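# Hang the kitchen roll on the under-cabinet holder

## Task

Put the kitchen roll onto the holder beneath the cabinet so it sits level and both holder pegs are pushed all the way into the roll. The roll must hang only from the pegs and touch neither the holder's base plate, the cabinet nor anything else. Release it and move the grippers away at the end; a result that stays in place only because the robot is holding it does not count.

## Robot and tools

Robot: two arms, left_arm and right_arm, each with six revolute joints and a two-finger parallel gripper. Base placements in the scene frame: left_arm root at (-0.005, +0.321, 0) m with quat_wxyz (+1.000, 0, 0, -0.017); right_arm root at (+0.029, -0.288, 0) m with quat_wxyz (+0.996, 0, 0, +0.088). The arm names do not correspond to image sides.

Scene frame: origin on the table surface midway between the arms, +z up, +x out across the table, +y toward left_arm. Gripper frame: fingers extend along +z and close along y. The reported hand point is between the finger pads, about 1 cm back from the tips. The printed hand position may be slightly wrong, worse when the arm is stretched out.

execute_actions takes "actions", a list holding zero or one item, plus optional "pictures" (boolean). An empty list commands nothing and returns the state with camera images. An action item is {"rows": [...], "steps": n}, n from 9 to 15 (default 15), each step lasting 1/30 s. Every row is one flat list of exactly 14 numbers covering both arms, even if one arm is idle: left_arm waist, shoulder, elbow, wrist pitch, wrist yaw, wrist roll, grip, then the same seven for right_arm. Rows are applied one per step; if there are fewer rows than steps, the final row repeats. A wait item is {"steps": n} with n up to 300 and no rows; it commands nothing and returns after that many steps since the previous result.

Joint numbers are absolute target angles in radians, in the same convention as the printed Joint positions, not offsets. Nominal ranges per arm: waist -2.618 to 3.054, shoulder 0.000 to 3.142, elbow 0.000 to 3.142, wrist pitch -1.571 to 1.571, wrist yaw -1.571 to 1.571, wrist roll -2.094 to 2.094. True ends may differ by up to 0.036 rad. A target more than 0.036 rad beyond an end, and beyond the current angle, gets the whole call refused; a target past the real end is clipped there and reported as "joint sent to its limit" (possibly about an earlier action). Friction may leave a joint up to about 0.031 rad short, and tiny changes may not move it at all. Per step, each target is kept within a lead of the measured angle: waist 0.202, shoulder 0.258, elbow 0.238, wrist pitch 0.573, wrist yaw and roll 0.522 rad; targets that would move the hand over 70 mm from its measured spot are scaled back. So distant goals need several calls.

Grip number: absolute, -1 closed to +1 open. Pads meet near -0.94; each mm of object width adds roughly 0.0208. Sending a value below the object's width reading squeezes harder, up to about 50 to 62 N per pad (less on thin parts under about 5 mm). Keep repeating the closing value in later rows to keep holding. Readings carry a fixed per-gripper bias of up to about 0.02.

Results: a state line giving each arm's end_effector_position (m) and end_effector_quat_wxyz in the scene frame; grip_measured on the -1..+1 scale; Joint positions and Joint velocities per arm (six angles in rad plus opening in metres, 0.093 fully open to 0 closed, about 1 mm error; on a gripped rigid object it can sit up to 12 mm below the true width). "joint command not followed" means a clearance check altered or blocked joint targets on some steps. HELD marks steps on which the row was not, or only partly, sent. MOTOR HOT appears from 75 °C; OVER-TEMPERATURE FAULT reports a stop (10 s at 90 °C; at 100 °C the arm goes limp and falls). Avoid holding loads longer than needed.

Timing: each result is taken 9 steps before its action ends; those steps run while you reply. The simulation keeps going while you think, and arms keep tracking the last row until they settle or a step is HELD; afterwards only a new action moves them further.

Cameras: cam_head_left, cam_head_right, cam_high, cam_low, cam_left_wrist, cam_right_wrist, each 896x504. Images come only with an empty action list or "pictures": true. zoom_image takes "camera" and "region" [x0, y0, x1, y1] in pixels (origin top-left, at most 504 by 504) and enlarges that part of the latest image. Wrist camera frames: +z forward, +x right, +y down.

Other tools: show_instructions (no arguments) shows the reference pages, here a kitchen roll holder manual image. read_manual with optional "section" ("licences") returns URDF licence texts. finished_scene with "scene" (the current scene number) ends and grades the scene irreversibly; answering without any tool call also ends things.

Cautions: don't knock or drop anything off the table, don't let the arms collide or shove each other, avoid slams, slips and very hard pushes. Occasionally an outside tug may act on a held part or a loose object. Finish by opening the gripper and withdrawing so the roll hangs on the pegs by itself.

Each tool is called after ">>>" by a JSON object that holds its "fn" and its "kwargs", one argument or row to a line.

Reference images:

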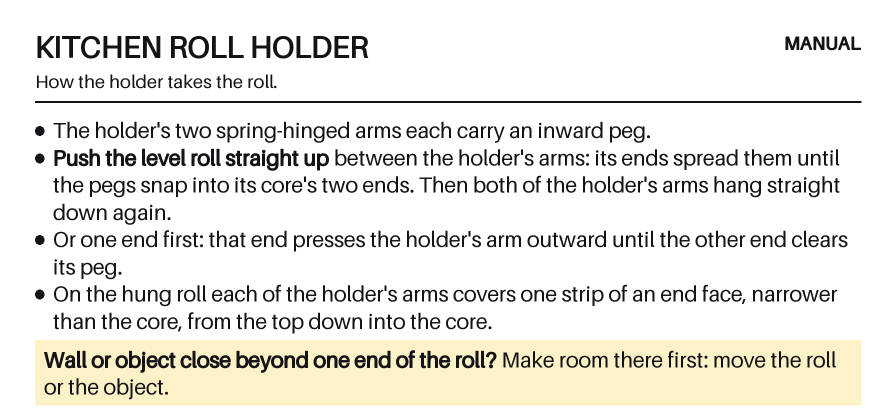

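## Session

>>> {"fn": "execute_actions", "kwargs": {
  "actions": []
}}

Scene clock: 0.00 s of 6000.00 s.
left_arm: end_effector_position=(+0.2777, +0.4994, +0.1478) grip_measured=+0.454 end_effector_quat_wxyz=(-0.296, +0.782, -0.534, -0.128) | right_arm: end_effector_position=(+0.3050, -0.6260, +0.2251) grip_measured=-0.935 end_effector_quat_wxyz=(+0.233, +0.411, +0.744, -0.472)
Joint positions: left_arm=[ 0.318  1.491  1.149 -0.889 -0.574 -1.557  0.067] | right_arm=[-0.76   1.629  1.288 -0.431  0.878  0.035  0.   ]
Joint velocities: left_arm=[-0.002 -0.002  0.007 -0.037  0.022 -0.022  0.   ] | right_arm=[ 0.007 -0.007  0.002  0.022 -0.007 -0.007 -0.   ]

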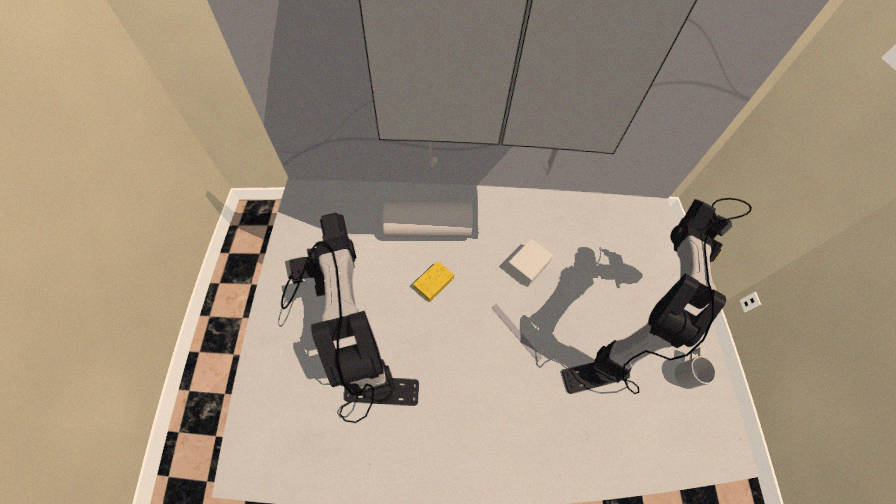

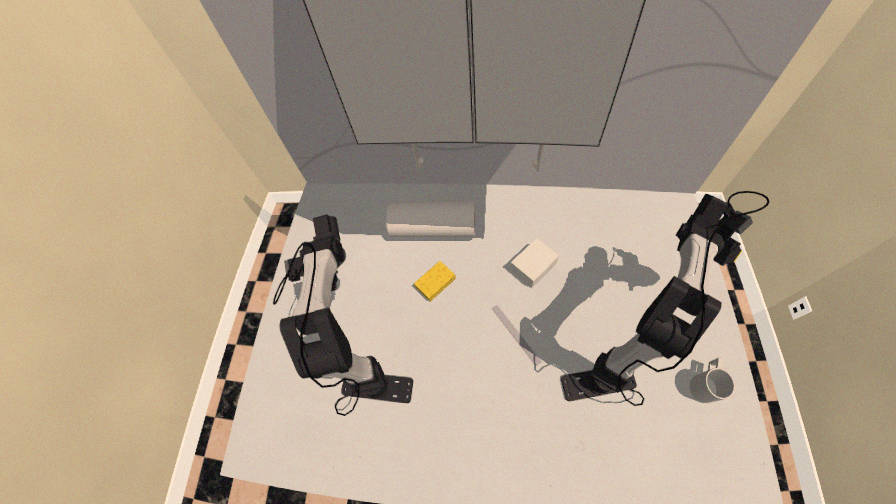

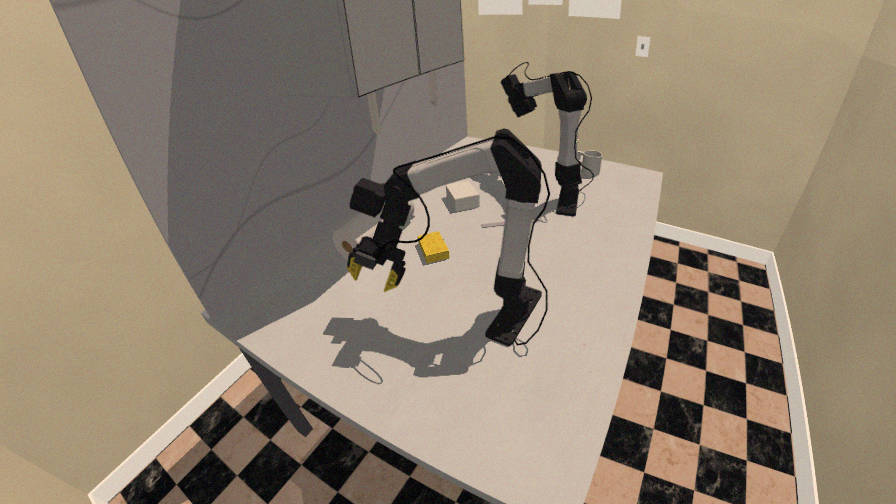

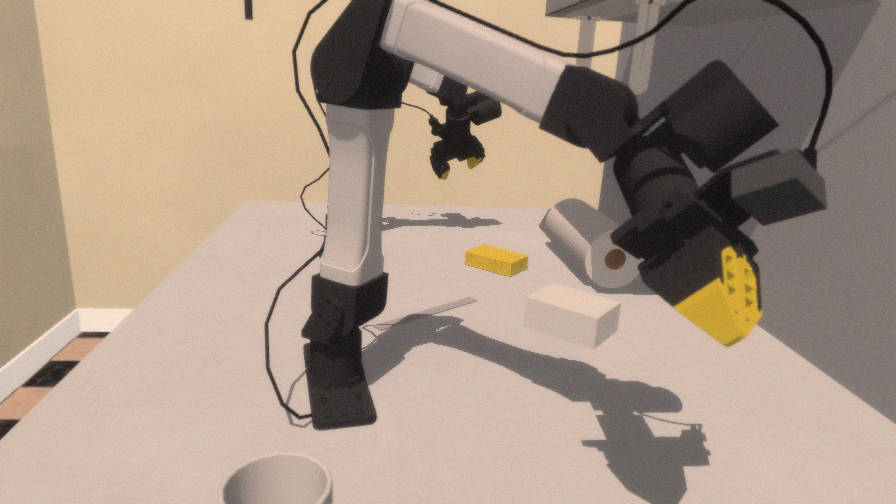

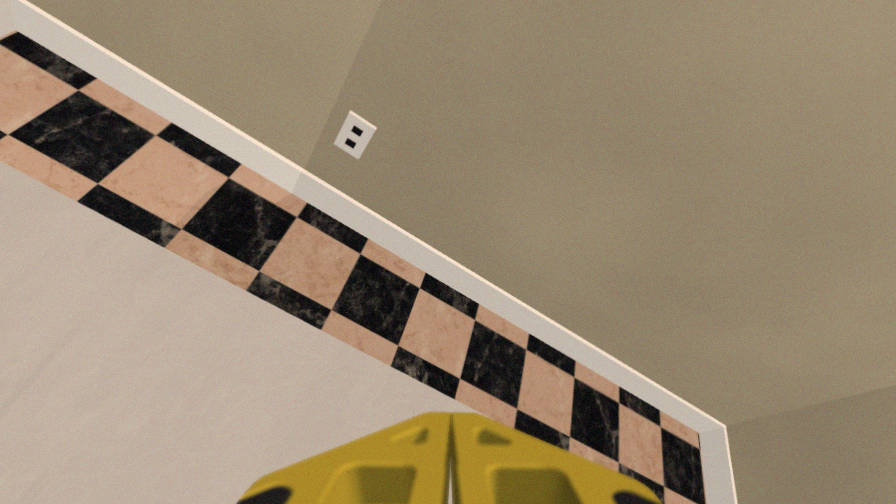

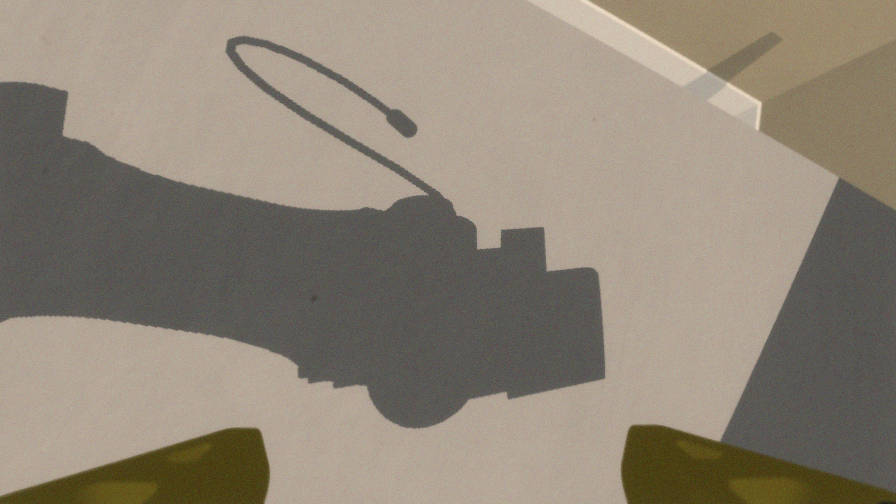

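>>> {"fn": "zoom_image", "kwargs": {
  "camera": "cam_low",
  "region": [460, 0, 860, 320]
}}

>>> {"fn": "zoom_image", "kwargs": {
  "camera": "cam_head_left",
  "region": [340, 110, 640, 310]
}}

Region (460, 0, 860, 320) of cam_low's 896x504 image, scaled by 1.260, with more detail than that image has; it fills the top 403 rows of this view, and the rest is white.

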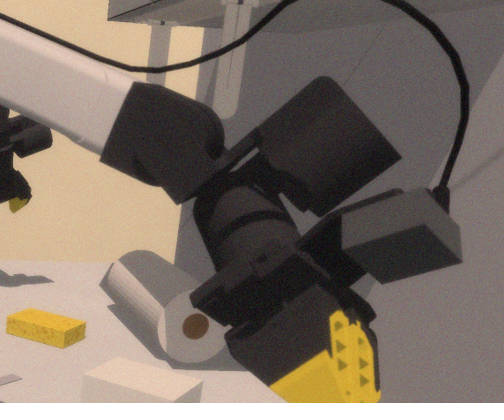

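Region (340, 110, 640, 310) of cam_head_left's 896x504 image, scaled by 1.680, with more detail than that image has.

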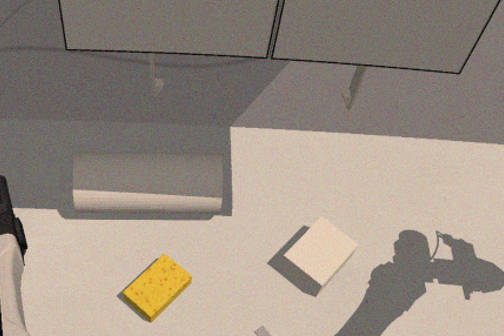

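>>> {"fn": "execute_actions", "kwargs": {
  "actions": [
    {"rows":[[-0.4,0.3,0.3,0.2,0,0,1,0.25,0.3,0.3,0.2,0,0,1]]}
  ]
}}

>>> {"fn": "execute_actions", "kwargs": {
  "actions": [
    {"steps":70}
  ],
  "pictures": true
}}

Scene clock: 1.57 s of 6000.00 s.
left_arm: end_effector_position=(+0.3276, +0.3786, +0.1571) grip_measured=+0.977 end_effector_quat_wxyz=(+0.374, -0.567, +0.729, -0.090) | right_arm: end_effector_position=(+0.3781, -0.5316, +0.2463) grip_measured=+0.681 end_effector_quat_wxyz=(+0.446, +0.312, +0.772, -0.327)
Joint positions: left_arm=[ 0.07   1.195  0.838 -0.464 -0.272 -1.178  0.092] | right_arm=[-0.571  1.392  1.042 -0.128  0.566  0.023  0.078]
Joint velocities: left_arm=[-1.556 -1.805 -1.697  2.264  1.267  2.015  0.001] | right_arm=[ 1.214 -1.429 -1.184  1.136 -1.678 -0.051  0.421]
Steps of this call (steps 1 to 41: nothing new was sent; steps 42 to 47: the first 6 steps of this action). Readings (joint positions):
42: left_arm=[0.306 1.467 1.117 -0.830 -0.536 -1.506] | right_arm=[-0.751 1.610 1.262 -0.380 0.839 0.033]
43: left_arm=[0.272 1.423 1.063 -0.754 -0.477 -1.444] | right_arm=[-0.729 1.575 1.216 -0.320 0.787 0.031]
45: left_arm=[0.176 1.316 0.954 -0.616 -0.365 -1.316] | right_arm=[-0.656 1.489 1.127 -0.218 0.680 0.027]
47: the state above

Scene clock: 3.90 s of 6000.00 s.
left_arm: end_effector_position=(+0.2228, +0.2181, +0.2971) grip_measured=+0.978 end_effector_quat_wxyz=(+0.752, +0.131, +0.624, -0.165) | right_arm: end_effector_position=(+0.2581, -0.1872, +0.3038) grip_measured=+1.000 end_effector_quat_wxyz=(+0.759, -0.127, +0.618, +0.162)
Joint positions: left_arm=[-0.396  0.296  0.302  0.182 -0.007 -0.007  0.092] | right_arm=[0.244 0.307 0.311 0.201 0.007 0.006 0.093]
Joint velocities: left_arm=[-0.002 -0.007 -0.007 -0.066 -0.081 -0.022  0.   ] | right_arm=[-0.007  0.007 -0.012 -0.022 -0.051  0.051  0.   ]
Kept back: nothing.
Steps of this call (steps 1 to 9: the last 9 steps of your previous action; steps 10 to 45: the robot went on to your last target; steps 46 to 70: nothing new was sent). Readings (joint positions):
1: left_arm=[0.013 1.129 0.778 -0.383 -0.233 -1.106] | right_arm=[-0.526 1.342 1.001 -0.088 0.508 0.022]
2: left_arm=[-0.045 1.062 0.716 -0.299 -0.199 -1.030] | right_arm=[-0.481 1.289 0.958 -0.052 0.451 0.020]
4: left_arm=[-0.175 0.906 0.579 -0.133 -0.138 -0.857] | right_arm=[-0.386 1.178 0.869 0.014 0.346 0.018]
8: left_arm=[-0.388 0.525 0.330 0.039 -0.039 -0.457] | right_arm=[-0.162 0.912 0.657 0.115 0.184 0.013]
70: the state above
All arms were judged still, so your last target was given up. Only a new action makes them travel on or press farther. Fingers that are still opening or closing keep moving.

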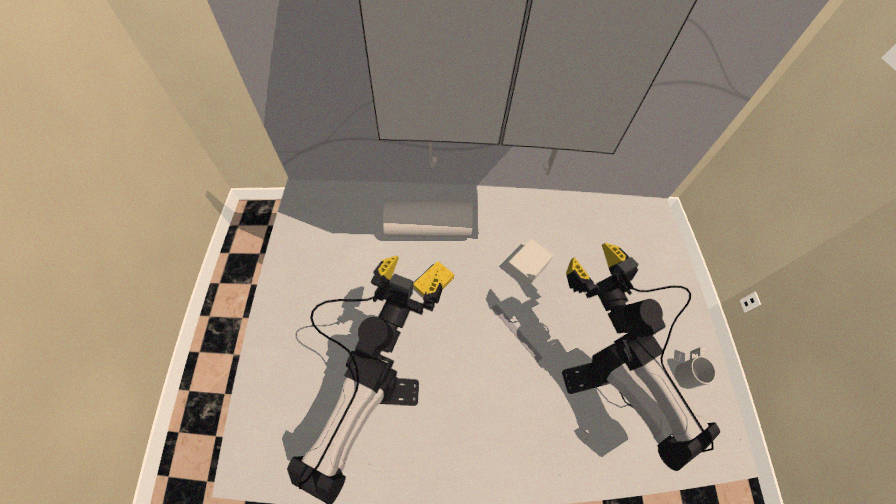

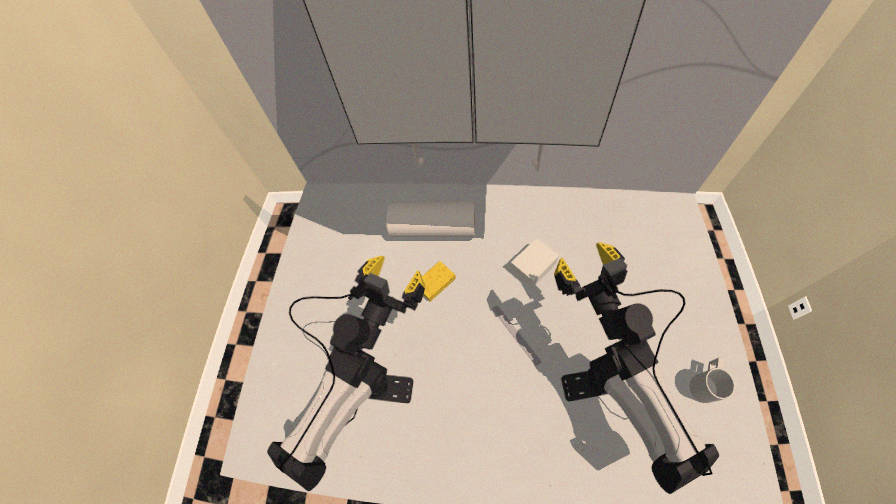

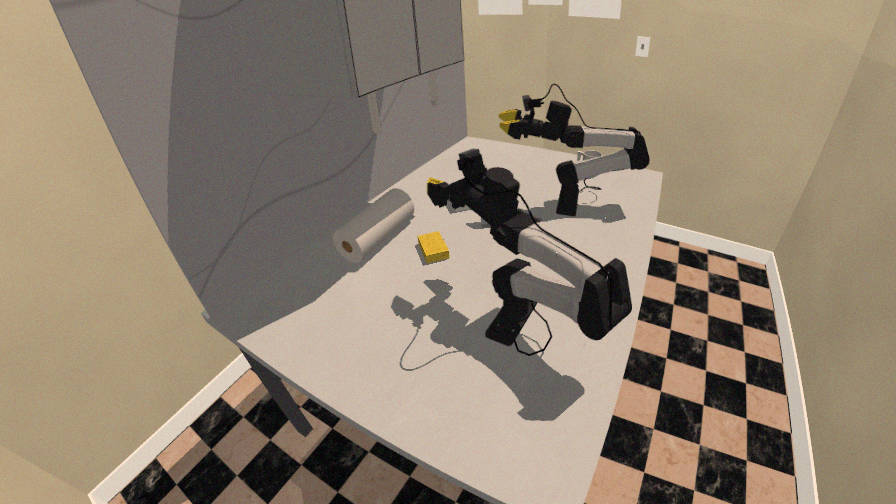

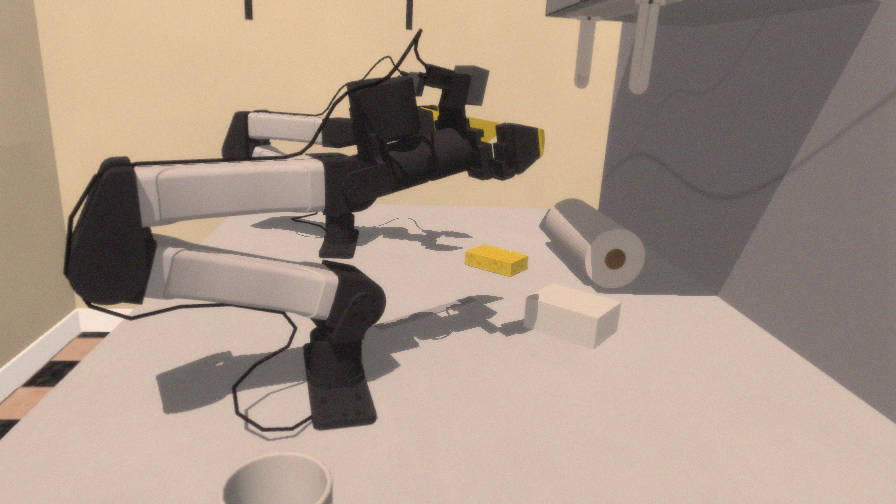

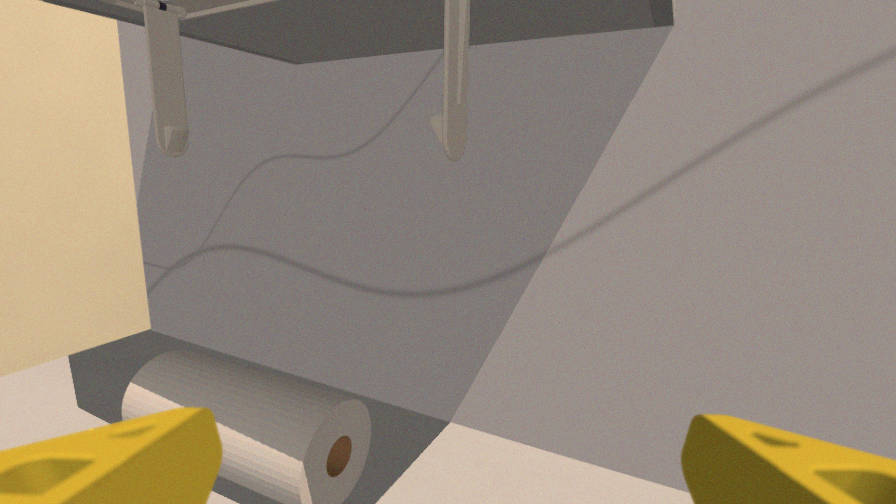

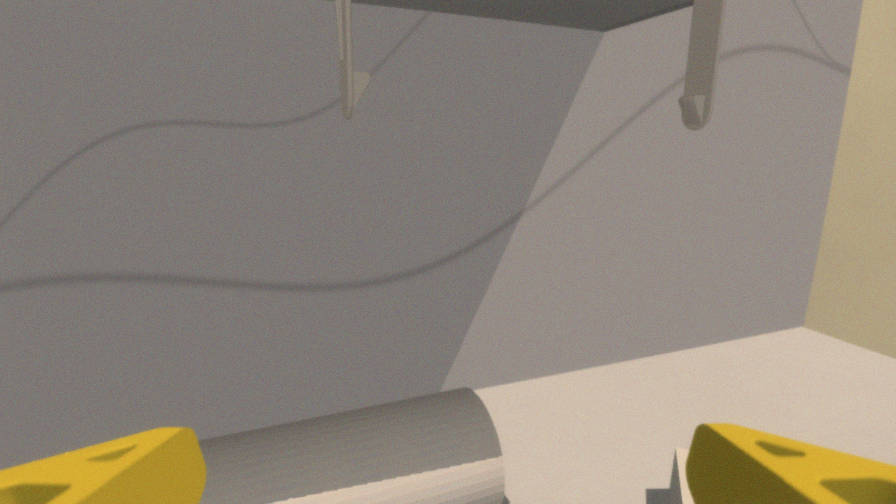

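>>> {"fn": "execute_actions", "kwargs": {
  "actions": [
    {"rows":[[0,0.3,0.3,0.2,0,0,1,0.042,1.4,0.8,0.6,-1.351,-1.57,0.35]]}
  ]
}}

>>> {"fn": "execute_actions", "kwargs": {
  "actions": [
    {"steps":25}
  ]
}}

>>> {"fn": "execute_actions", "kwargs": {
  "actions": [
    {"rows":[[0,0.3,0.3,0.2,0,0,1,0.042,2.396,1.645,0.751,-1.351,-1.57,0.35]]}
  ]
}}

>>> {"fn": "execute_actions", "kwargs": {
  "actions": [
    {"steps":40}
  ],
  "pictures": true
}}

Scene clock: 9.20 s of 6000.00 s.
left_arm: end_effector_position=(+0.2446, +0.3057, +0.2971) grip_measured=+0.978 end_effector_quat_wxyz=(+0.770, +0.017, +0.637, -0.026) | right_arm: end_effector_position=(+0.2780, -0.1539, +0.4020) grip_measured=+0.353 end_effector_quat_wxyz=(+0.810, -0.350, +0.467, +0.046)
Joint positions: left_arm=[-0.031  0.296  0.302  0.182 -0.004 -0.007  0.092] | right_arm=[ 0.068  0.671  0.61   0.417 -0.43  -0.433  0.062]
Joint velocities: left_arm=[ 0.818  0.007  0.002 -0.007 -0.139 -0.037 -0.   ] | right_arm=[-0.408  2.518  2.415  1.223 -2.835 -2.835 -0.001]
Steps of this call (steps 1 to 90: nothing new was sent; then 2.10 s passed at rest; steps 91 to 96: the first 6 steps of this action). Readings (joint positions):
91: left_arm=[-0.361 0.296 0.302 0.182 0.008 -0.007] | right_arm=[0.221 0.331 0.325 0.220 -0.046 -0.044]
92: left_arm=[-0.288 0.296 0.302 0.182 0.010 -0.007] | right_arm=[0.178 0.386 0.362 0.254 -0.111 -0.109]
94: left_arm=[-0.134 0.296 0.302 0.182 0.007 -0.007] | right_arm=[0.109 0.515 0.466 0.334 -0.251 -0.251]
96: the state above

Scene clock: 10.03 s of 6000.00 s.
left_arm: end_effector_position=(+0.2449, +0.3123, +0.2972) grip_measured=+0.978 end_effector_quat_wxyz=(+0.770, +0.008, +0.638, -0.016) | right_arm: end_effector_position=(+0.3100, -0.0549, +0.2786) grip_measured=+0.352 end_effector_quat_wxyz=(+0.705, -0.709, +0.016, +0.013)
Joint positions: left_arm=[-0.006  0.296  0.302  0.183 -0.006 -0.007  0.092] | right_arm=[ 0.052  1.415  0.798  0.592 -1.338 -1.554  0.062]
Joint velocities: left_arm=[ 0.002  0.002  0.007 -0.139 -0.037 -0.051  0.001] | right_arm=[-0.012  0.007 -0.012 -0.037  0.022 -0.066 -0.   ]
Kept back: nothing.
Steps of this call (steps 1 to 9: the last 9 steps of your previous action; steps 10 to 25: the robot went on to your last target). Readings (joint positions):
1: left_arm=[-0.013 0.296 0.302 0.182 -0.006 -0.007] | right_arm=[0.058 0.759 0.691 0.463 -0.529 -0.532]
2: left_arm=[-0.007 0.296 0.302 0.183 -0.006 -0.007] | right_arm=[0.054 0.844 0.759 0.512 -0.627 -0.632]
4: left_arm=[-0.006 0.296 0.302 0.183 -0.006 -0.007] | right_arm=[0.052 0.994 0.827 0.588 -0.811 -0.819]
8: left_arm=[-0.006 0.296 0.302 0.183 -0.006 -0.007] | right_arm=[0.052 1.258 0.831 0.606 -1.066 -1.131]
25: the state above

Scene clock: 10.23 s of 6000.00 s.
left_arm: end_effector_position=(+0.2449, +0.3123, +0.2972) grip_measured=+0.978 end_effector_quat_wxyz=(+0.770, +0.008, +0.638, -0.016) | right_arm: end_effector_position=(+0.4253, -0.0282, +0.2931) grip_measured=+0.352 end_effector_quat_wxyz=(+0.716, -0.696, -0.044, -0.036)
Joint positions: left_arm=[-0.006  0.296  0.302  0.183 -0.006 -0.007  0.092] | right_arm=[ 0.05   1.873  1.283  0.718 -1.356 -1.56   0.062]
Joint velocities: left_arm=[-0.007 -0.002  0.007  0.022 -0.007 -0.022 -0.001] | right_arm=[-0.032  2.474  2.664  0.33   0.198 -0.007  0.   ]
Steps of this call (steps 1 to 6: the first 6 steps of this action). Readings (joint positions):
1: left_arm=[-0.006 0.296 0.302 0.183 -0.006 -0.007] | right_arm=[0.052 1.451 0.831 0.610 -1.357 -1.555]
2: left_arm=[-0.006 0.296 0.302 0.183 -0.006 -0.007] | right_arm=[0.052 1.526 0.913 0.641 -1.364 -1.557]
4: left_arm=[-0.006 0.296 0.302 0.183 -0.006 -0.007] | right_arm=[0.050 1.699 1.098 0.689 -1.360 -1.559]
6: the state above

Scene clock: 11.57 s of 6000.00 s.
left_arm: end_effector_position=(+0.2449, +0.3123, +0.2972) grip_measured=+0.978 end_effector_quat_wxyz=(+0.770, +0.008, +0.638, -0.016) | right_arm: end_effector_position=(+0.5219, -0.0066, +0.1565) grip_measured=+0.352 end_effector_quat_wxyz=(+0.704, -0.710, +0.015, +0.015)
Joint positions: left_arm=[-0.006  0.296  0.302  0.183 -0.006 -0.007  0.092] | right_arm=[ 0.05   2.405  1.623  0.745 -1.345 -1.563  0.062]
Joint velocities: left_arm=[ 0.007  0.002  0.002 -0.051 -0.066 -0.066  0.001] | right_arm=[-0.012 -0.007 -0.007 -0.037 -0.051  0.007  0.   ]
Kept back: nothing.
Steps of this call (steps 1 to 9: the last 9 steps of your previous action; steps 10 to 40: the robot went on to your last target). Readings (joint positions):
1: left_arm=[-0.006 0.296 0.302 0.183 -0.006 -0.007] | right_arm=[0.050 1.960 1.375 0.727 -1.354 -1.560]
2: left_arm=[-0.006 0.296 0.302 0.183 -0.006 -0.007] | right_arm=[0.050 2.047 1.467 0.734 -1.353 -1.561]
4: left_arm=[-0.006 0.296 0.302 0.183 -0.006 -0.007] | right_arm=[0.050 2.191 1.587 0.747 -1.342 -1.561]
8: left_arm=[-0.006 0.296 0.302 0.183 -0.006 -0.007] | right_arm=[0.050 2.373 1.623 0.743 -1.341 -1.562]
40: the state above

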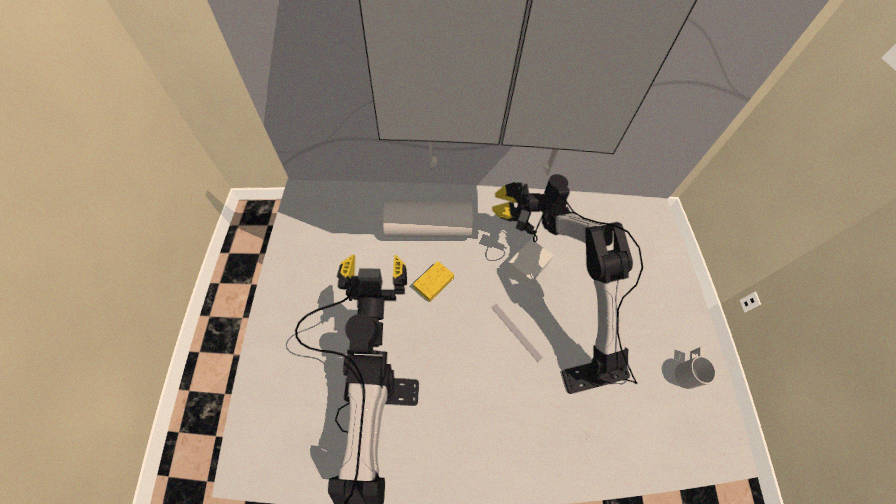

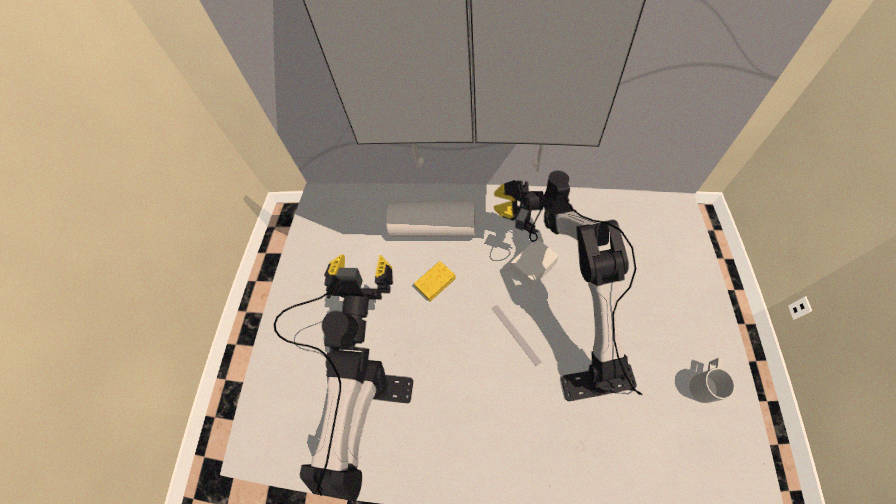

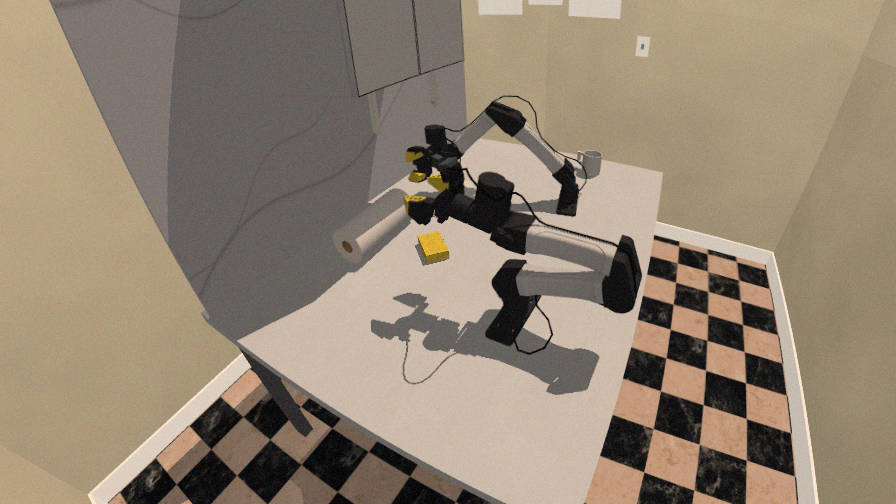

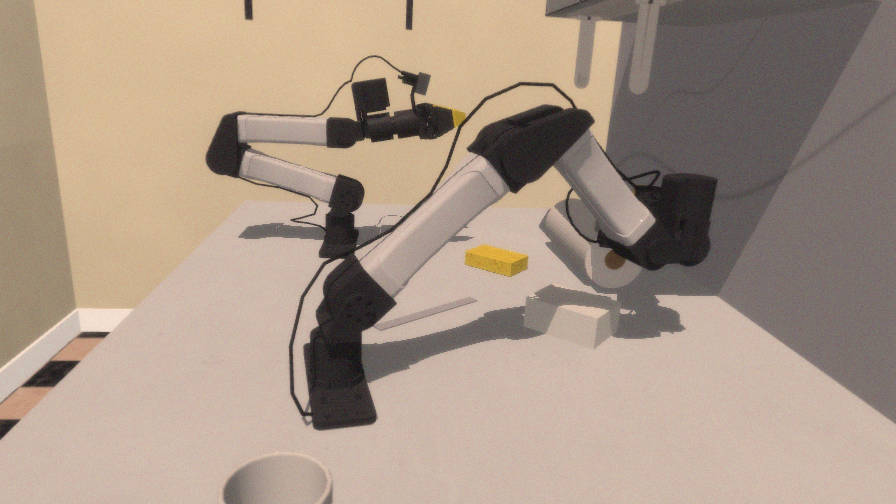

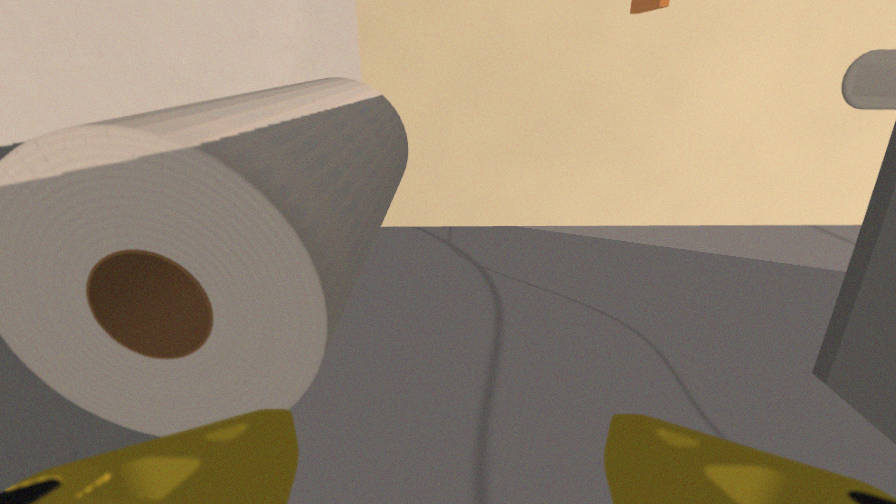

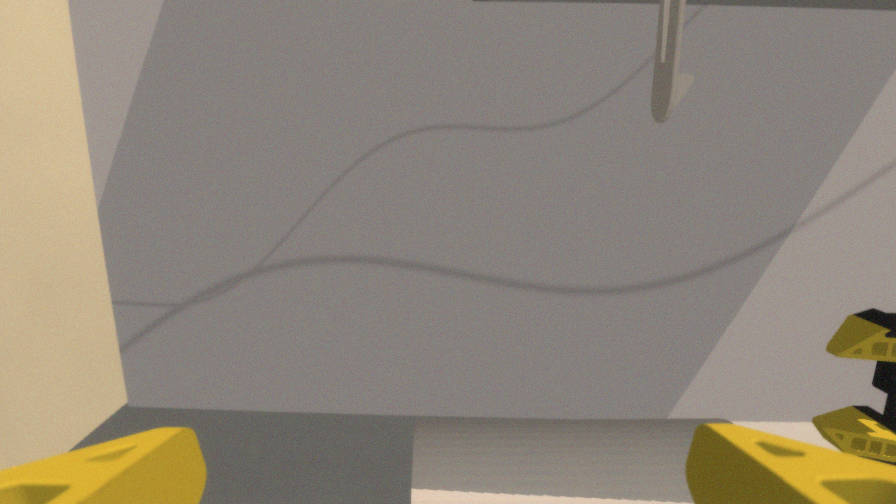

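>>> {"fn": "execute_actions", "kwargs": {
  "actions": [
    {"rows":[[0,0.3,0.3,0.2,0,0,1,0.06,2.45,1.65,0.8,-1.34,-1.57,0.35],[0,0.3,0.3,0.2,0,0,1,0.07,2.47,1.65,0.83,-1.33,-1.57,0.35],[0,0.3,0.3,0.2,0,0,1,0.08,2.5,1.66,0.86,-1.32,-1.57,0.35],[0,0.3,0.3,0.2,0,0,1,0.09,2.52,1.67,0.89,-1.3,-1.57,0.35],[0,0.3,0.3,0.2,0,0,1,0.1,2.54,1.68,0.9,-1.29,-1.57,0.35],[0,0.3,0.3,0.2,0,0,1,0.11,2.57,1.70,0.9,-1.28,-1.57,0.35]]}
  ]
}}

>>> {"fn": "execute_actions", "kwargs": {
  "actions": [
    {"steps":25}
  ],
  "pictures": true
}}

Scene clock: 13.53 s of 6000.00 s.
left_arm: end_effector_position=(+0.2449, +0.3123, +0.2972) grip_measured=+0.978 end_effector_quat_wxyz=(+0.770, +0.008, +0.638, -0.016) | right_arm: end_effector_position=(+0.5282, +0.0064, +0.1370) grip_measured=+0.352 end_effector_quat_wxyz=(+0.709, -0.705, -0.004, -0.006)
Joint positions: left_arm=[-0.006  0.296  0.302  0.183 -0.006 -0.007  0.092] | right_arm=[ 0.072  2.491  1.666  0.847 -1.319 -1.563  0.062]
Joint velocities: left_arm=[ 0.002 -0.012 -0.017 -0.007 -0.007 -0.066  0.001] | right_arm=[ 0.271  0.725  0.383  0.403  0.256  0.007 -0.001]
Steps of this call (steps 1 to 15: the robot went on to your last target; steps 16 to 53: nothing new was sent; steps 54 to 59: the first 6 steps of this action). Readings (joint positions):
54: left_arm=[-0.006 0.296 0.302 0.183 -0.006 -0.007] | right_arm=[0.050 2.408 1.624 0.753 -1.345 -1.563]
55: left_arm=[-0.006 0.296 0.302 0.183 -0.006 -0.007] | right_arm=[0.051 2.415 1.628 0.769 -1.344 -1.563]
57: left_arm=[-0.006 0.296 0.302 0.183 -0.006 -0.007] | right_arm=[0.058 2.446 1.645 0.811 -1.335 -1.563]
59: the state above

Scene clock: 14.37 s of 6000.00 s.
left_arm: end_effector_position=(+0.2449, +0.3123, +0.2972) grip_measured=+0.978 end_effector_quat_wxyz=(+0.770, +0.008, +0.638, -0.016) | right_arm: end_effector_position=(+0.5231, +0.0277, +0.1026) grip_measured=+0.352 end_effector_quat_wxyz=(+0.707, -0.707, +0.001, +0.005)
Joint positions: left_arm=[-0.006  0.296  0.302  0.183 -0.006 -0.007  0.092] | right_arm=[ 0.114  2.571  1.678  0.893 -1.287 -1.563  0.062]
Joint velocities: left_arm=[-0.002  0.002  0.002 -0.037 -0.095 -0.037  0.001] | right_arm=[-0.012  0.002 -0.017  0.051  0.022 -0.022  0.001]
Kept back: nothing.
Steps of this call (steps 1 to 9: the last 9 steps of your previous action; steps 10 to 25: the robot went on to your last target). Readings (joint positions):
1: left_arm=[-0.006 0.296 0.302 0.183 -0.006 -0.007] | right_arm=[0.082 2.514 1.676 0.858 -1.311 -1.563]
2: left_arm=[-0.006 0.296 0.302 0.183 -0.006 -0.007] | right_arm=[0.091 2.533 1.678 0.864 -1.305 -1.563]
4: left_arm=[-0.006 0.296 0.302 0.183 -0.006 -0.007] | right_arm=[0.107 2.560 1.678 0.866 -1.298 -1.563]
8: left_arm=[-0.006 0.296 0.302 0.183 -0.006 -0.007] | right_arm=[0.114 2.571 1.678 0.873 -1.293 -1.563]
25: the state above

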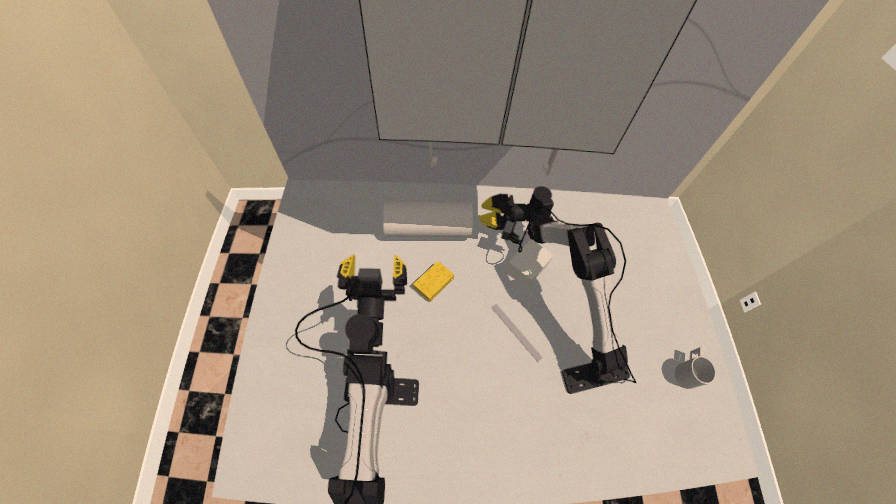

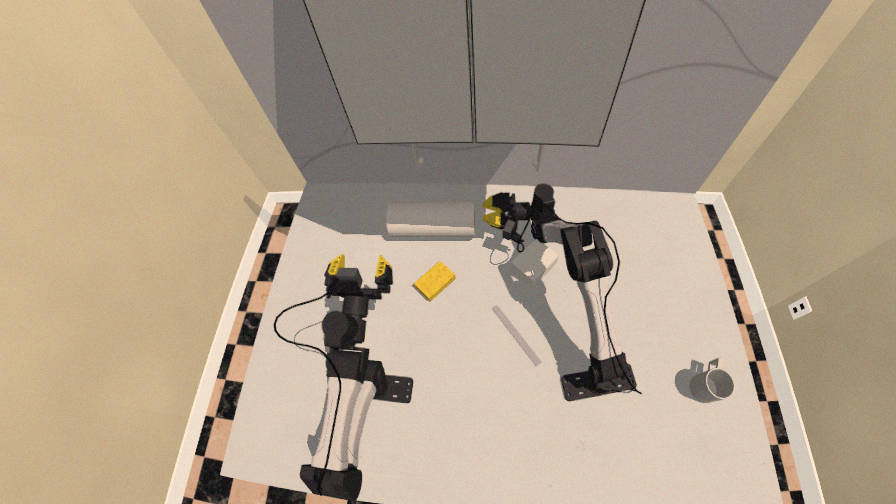

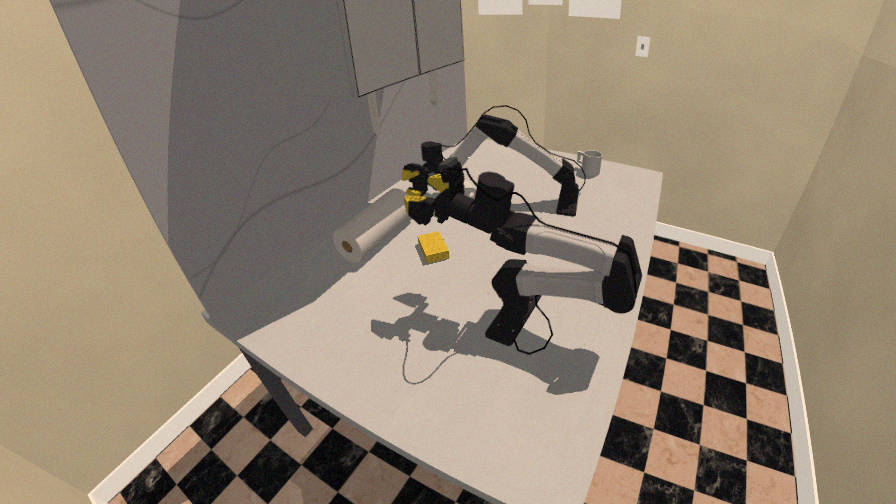

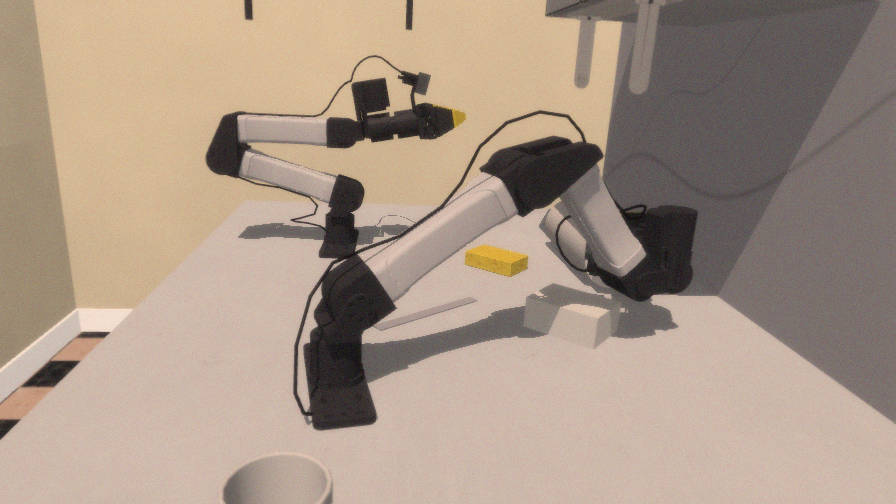

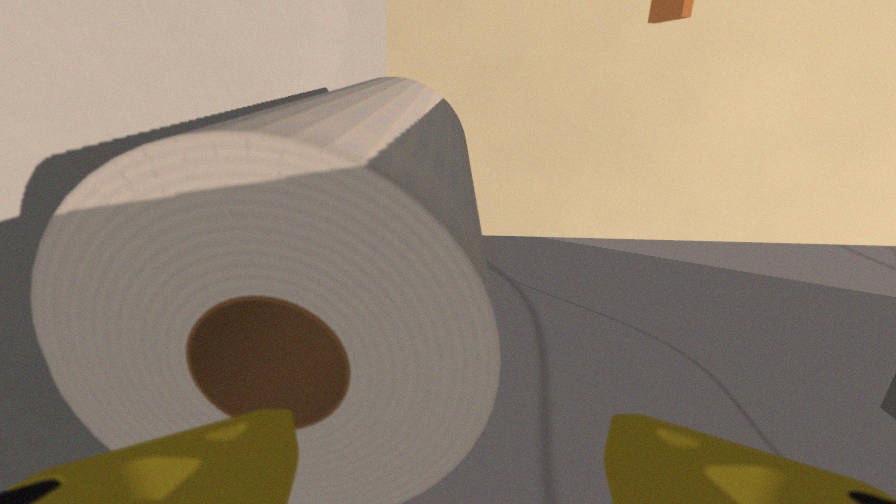

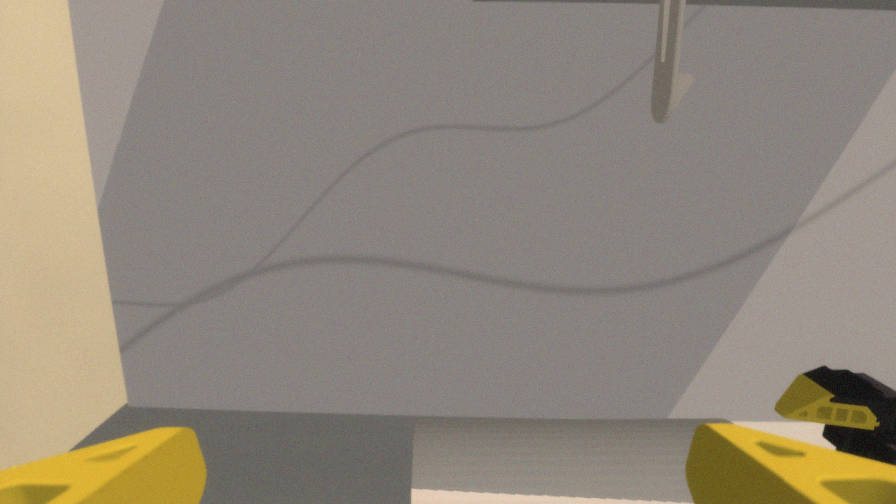

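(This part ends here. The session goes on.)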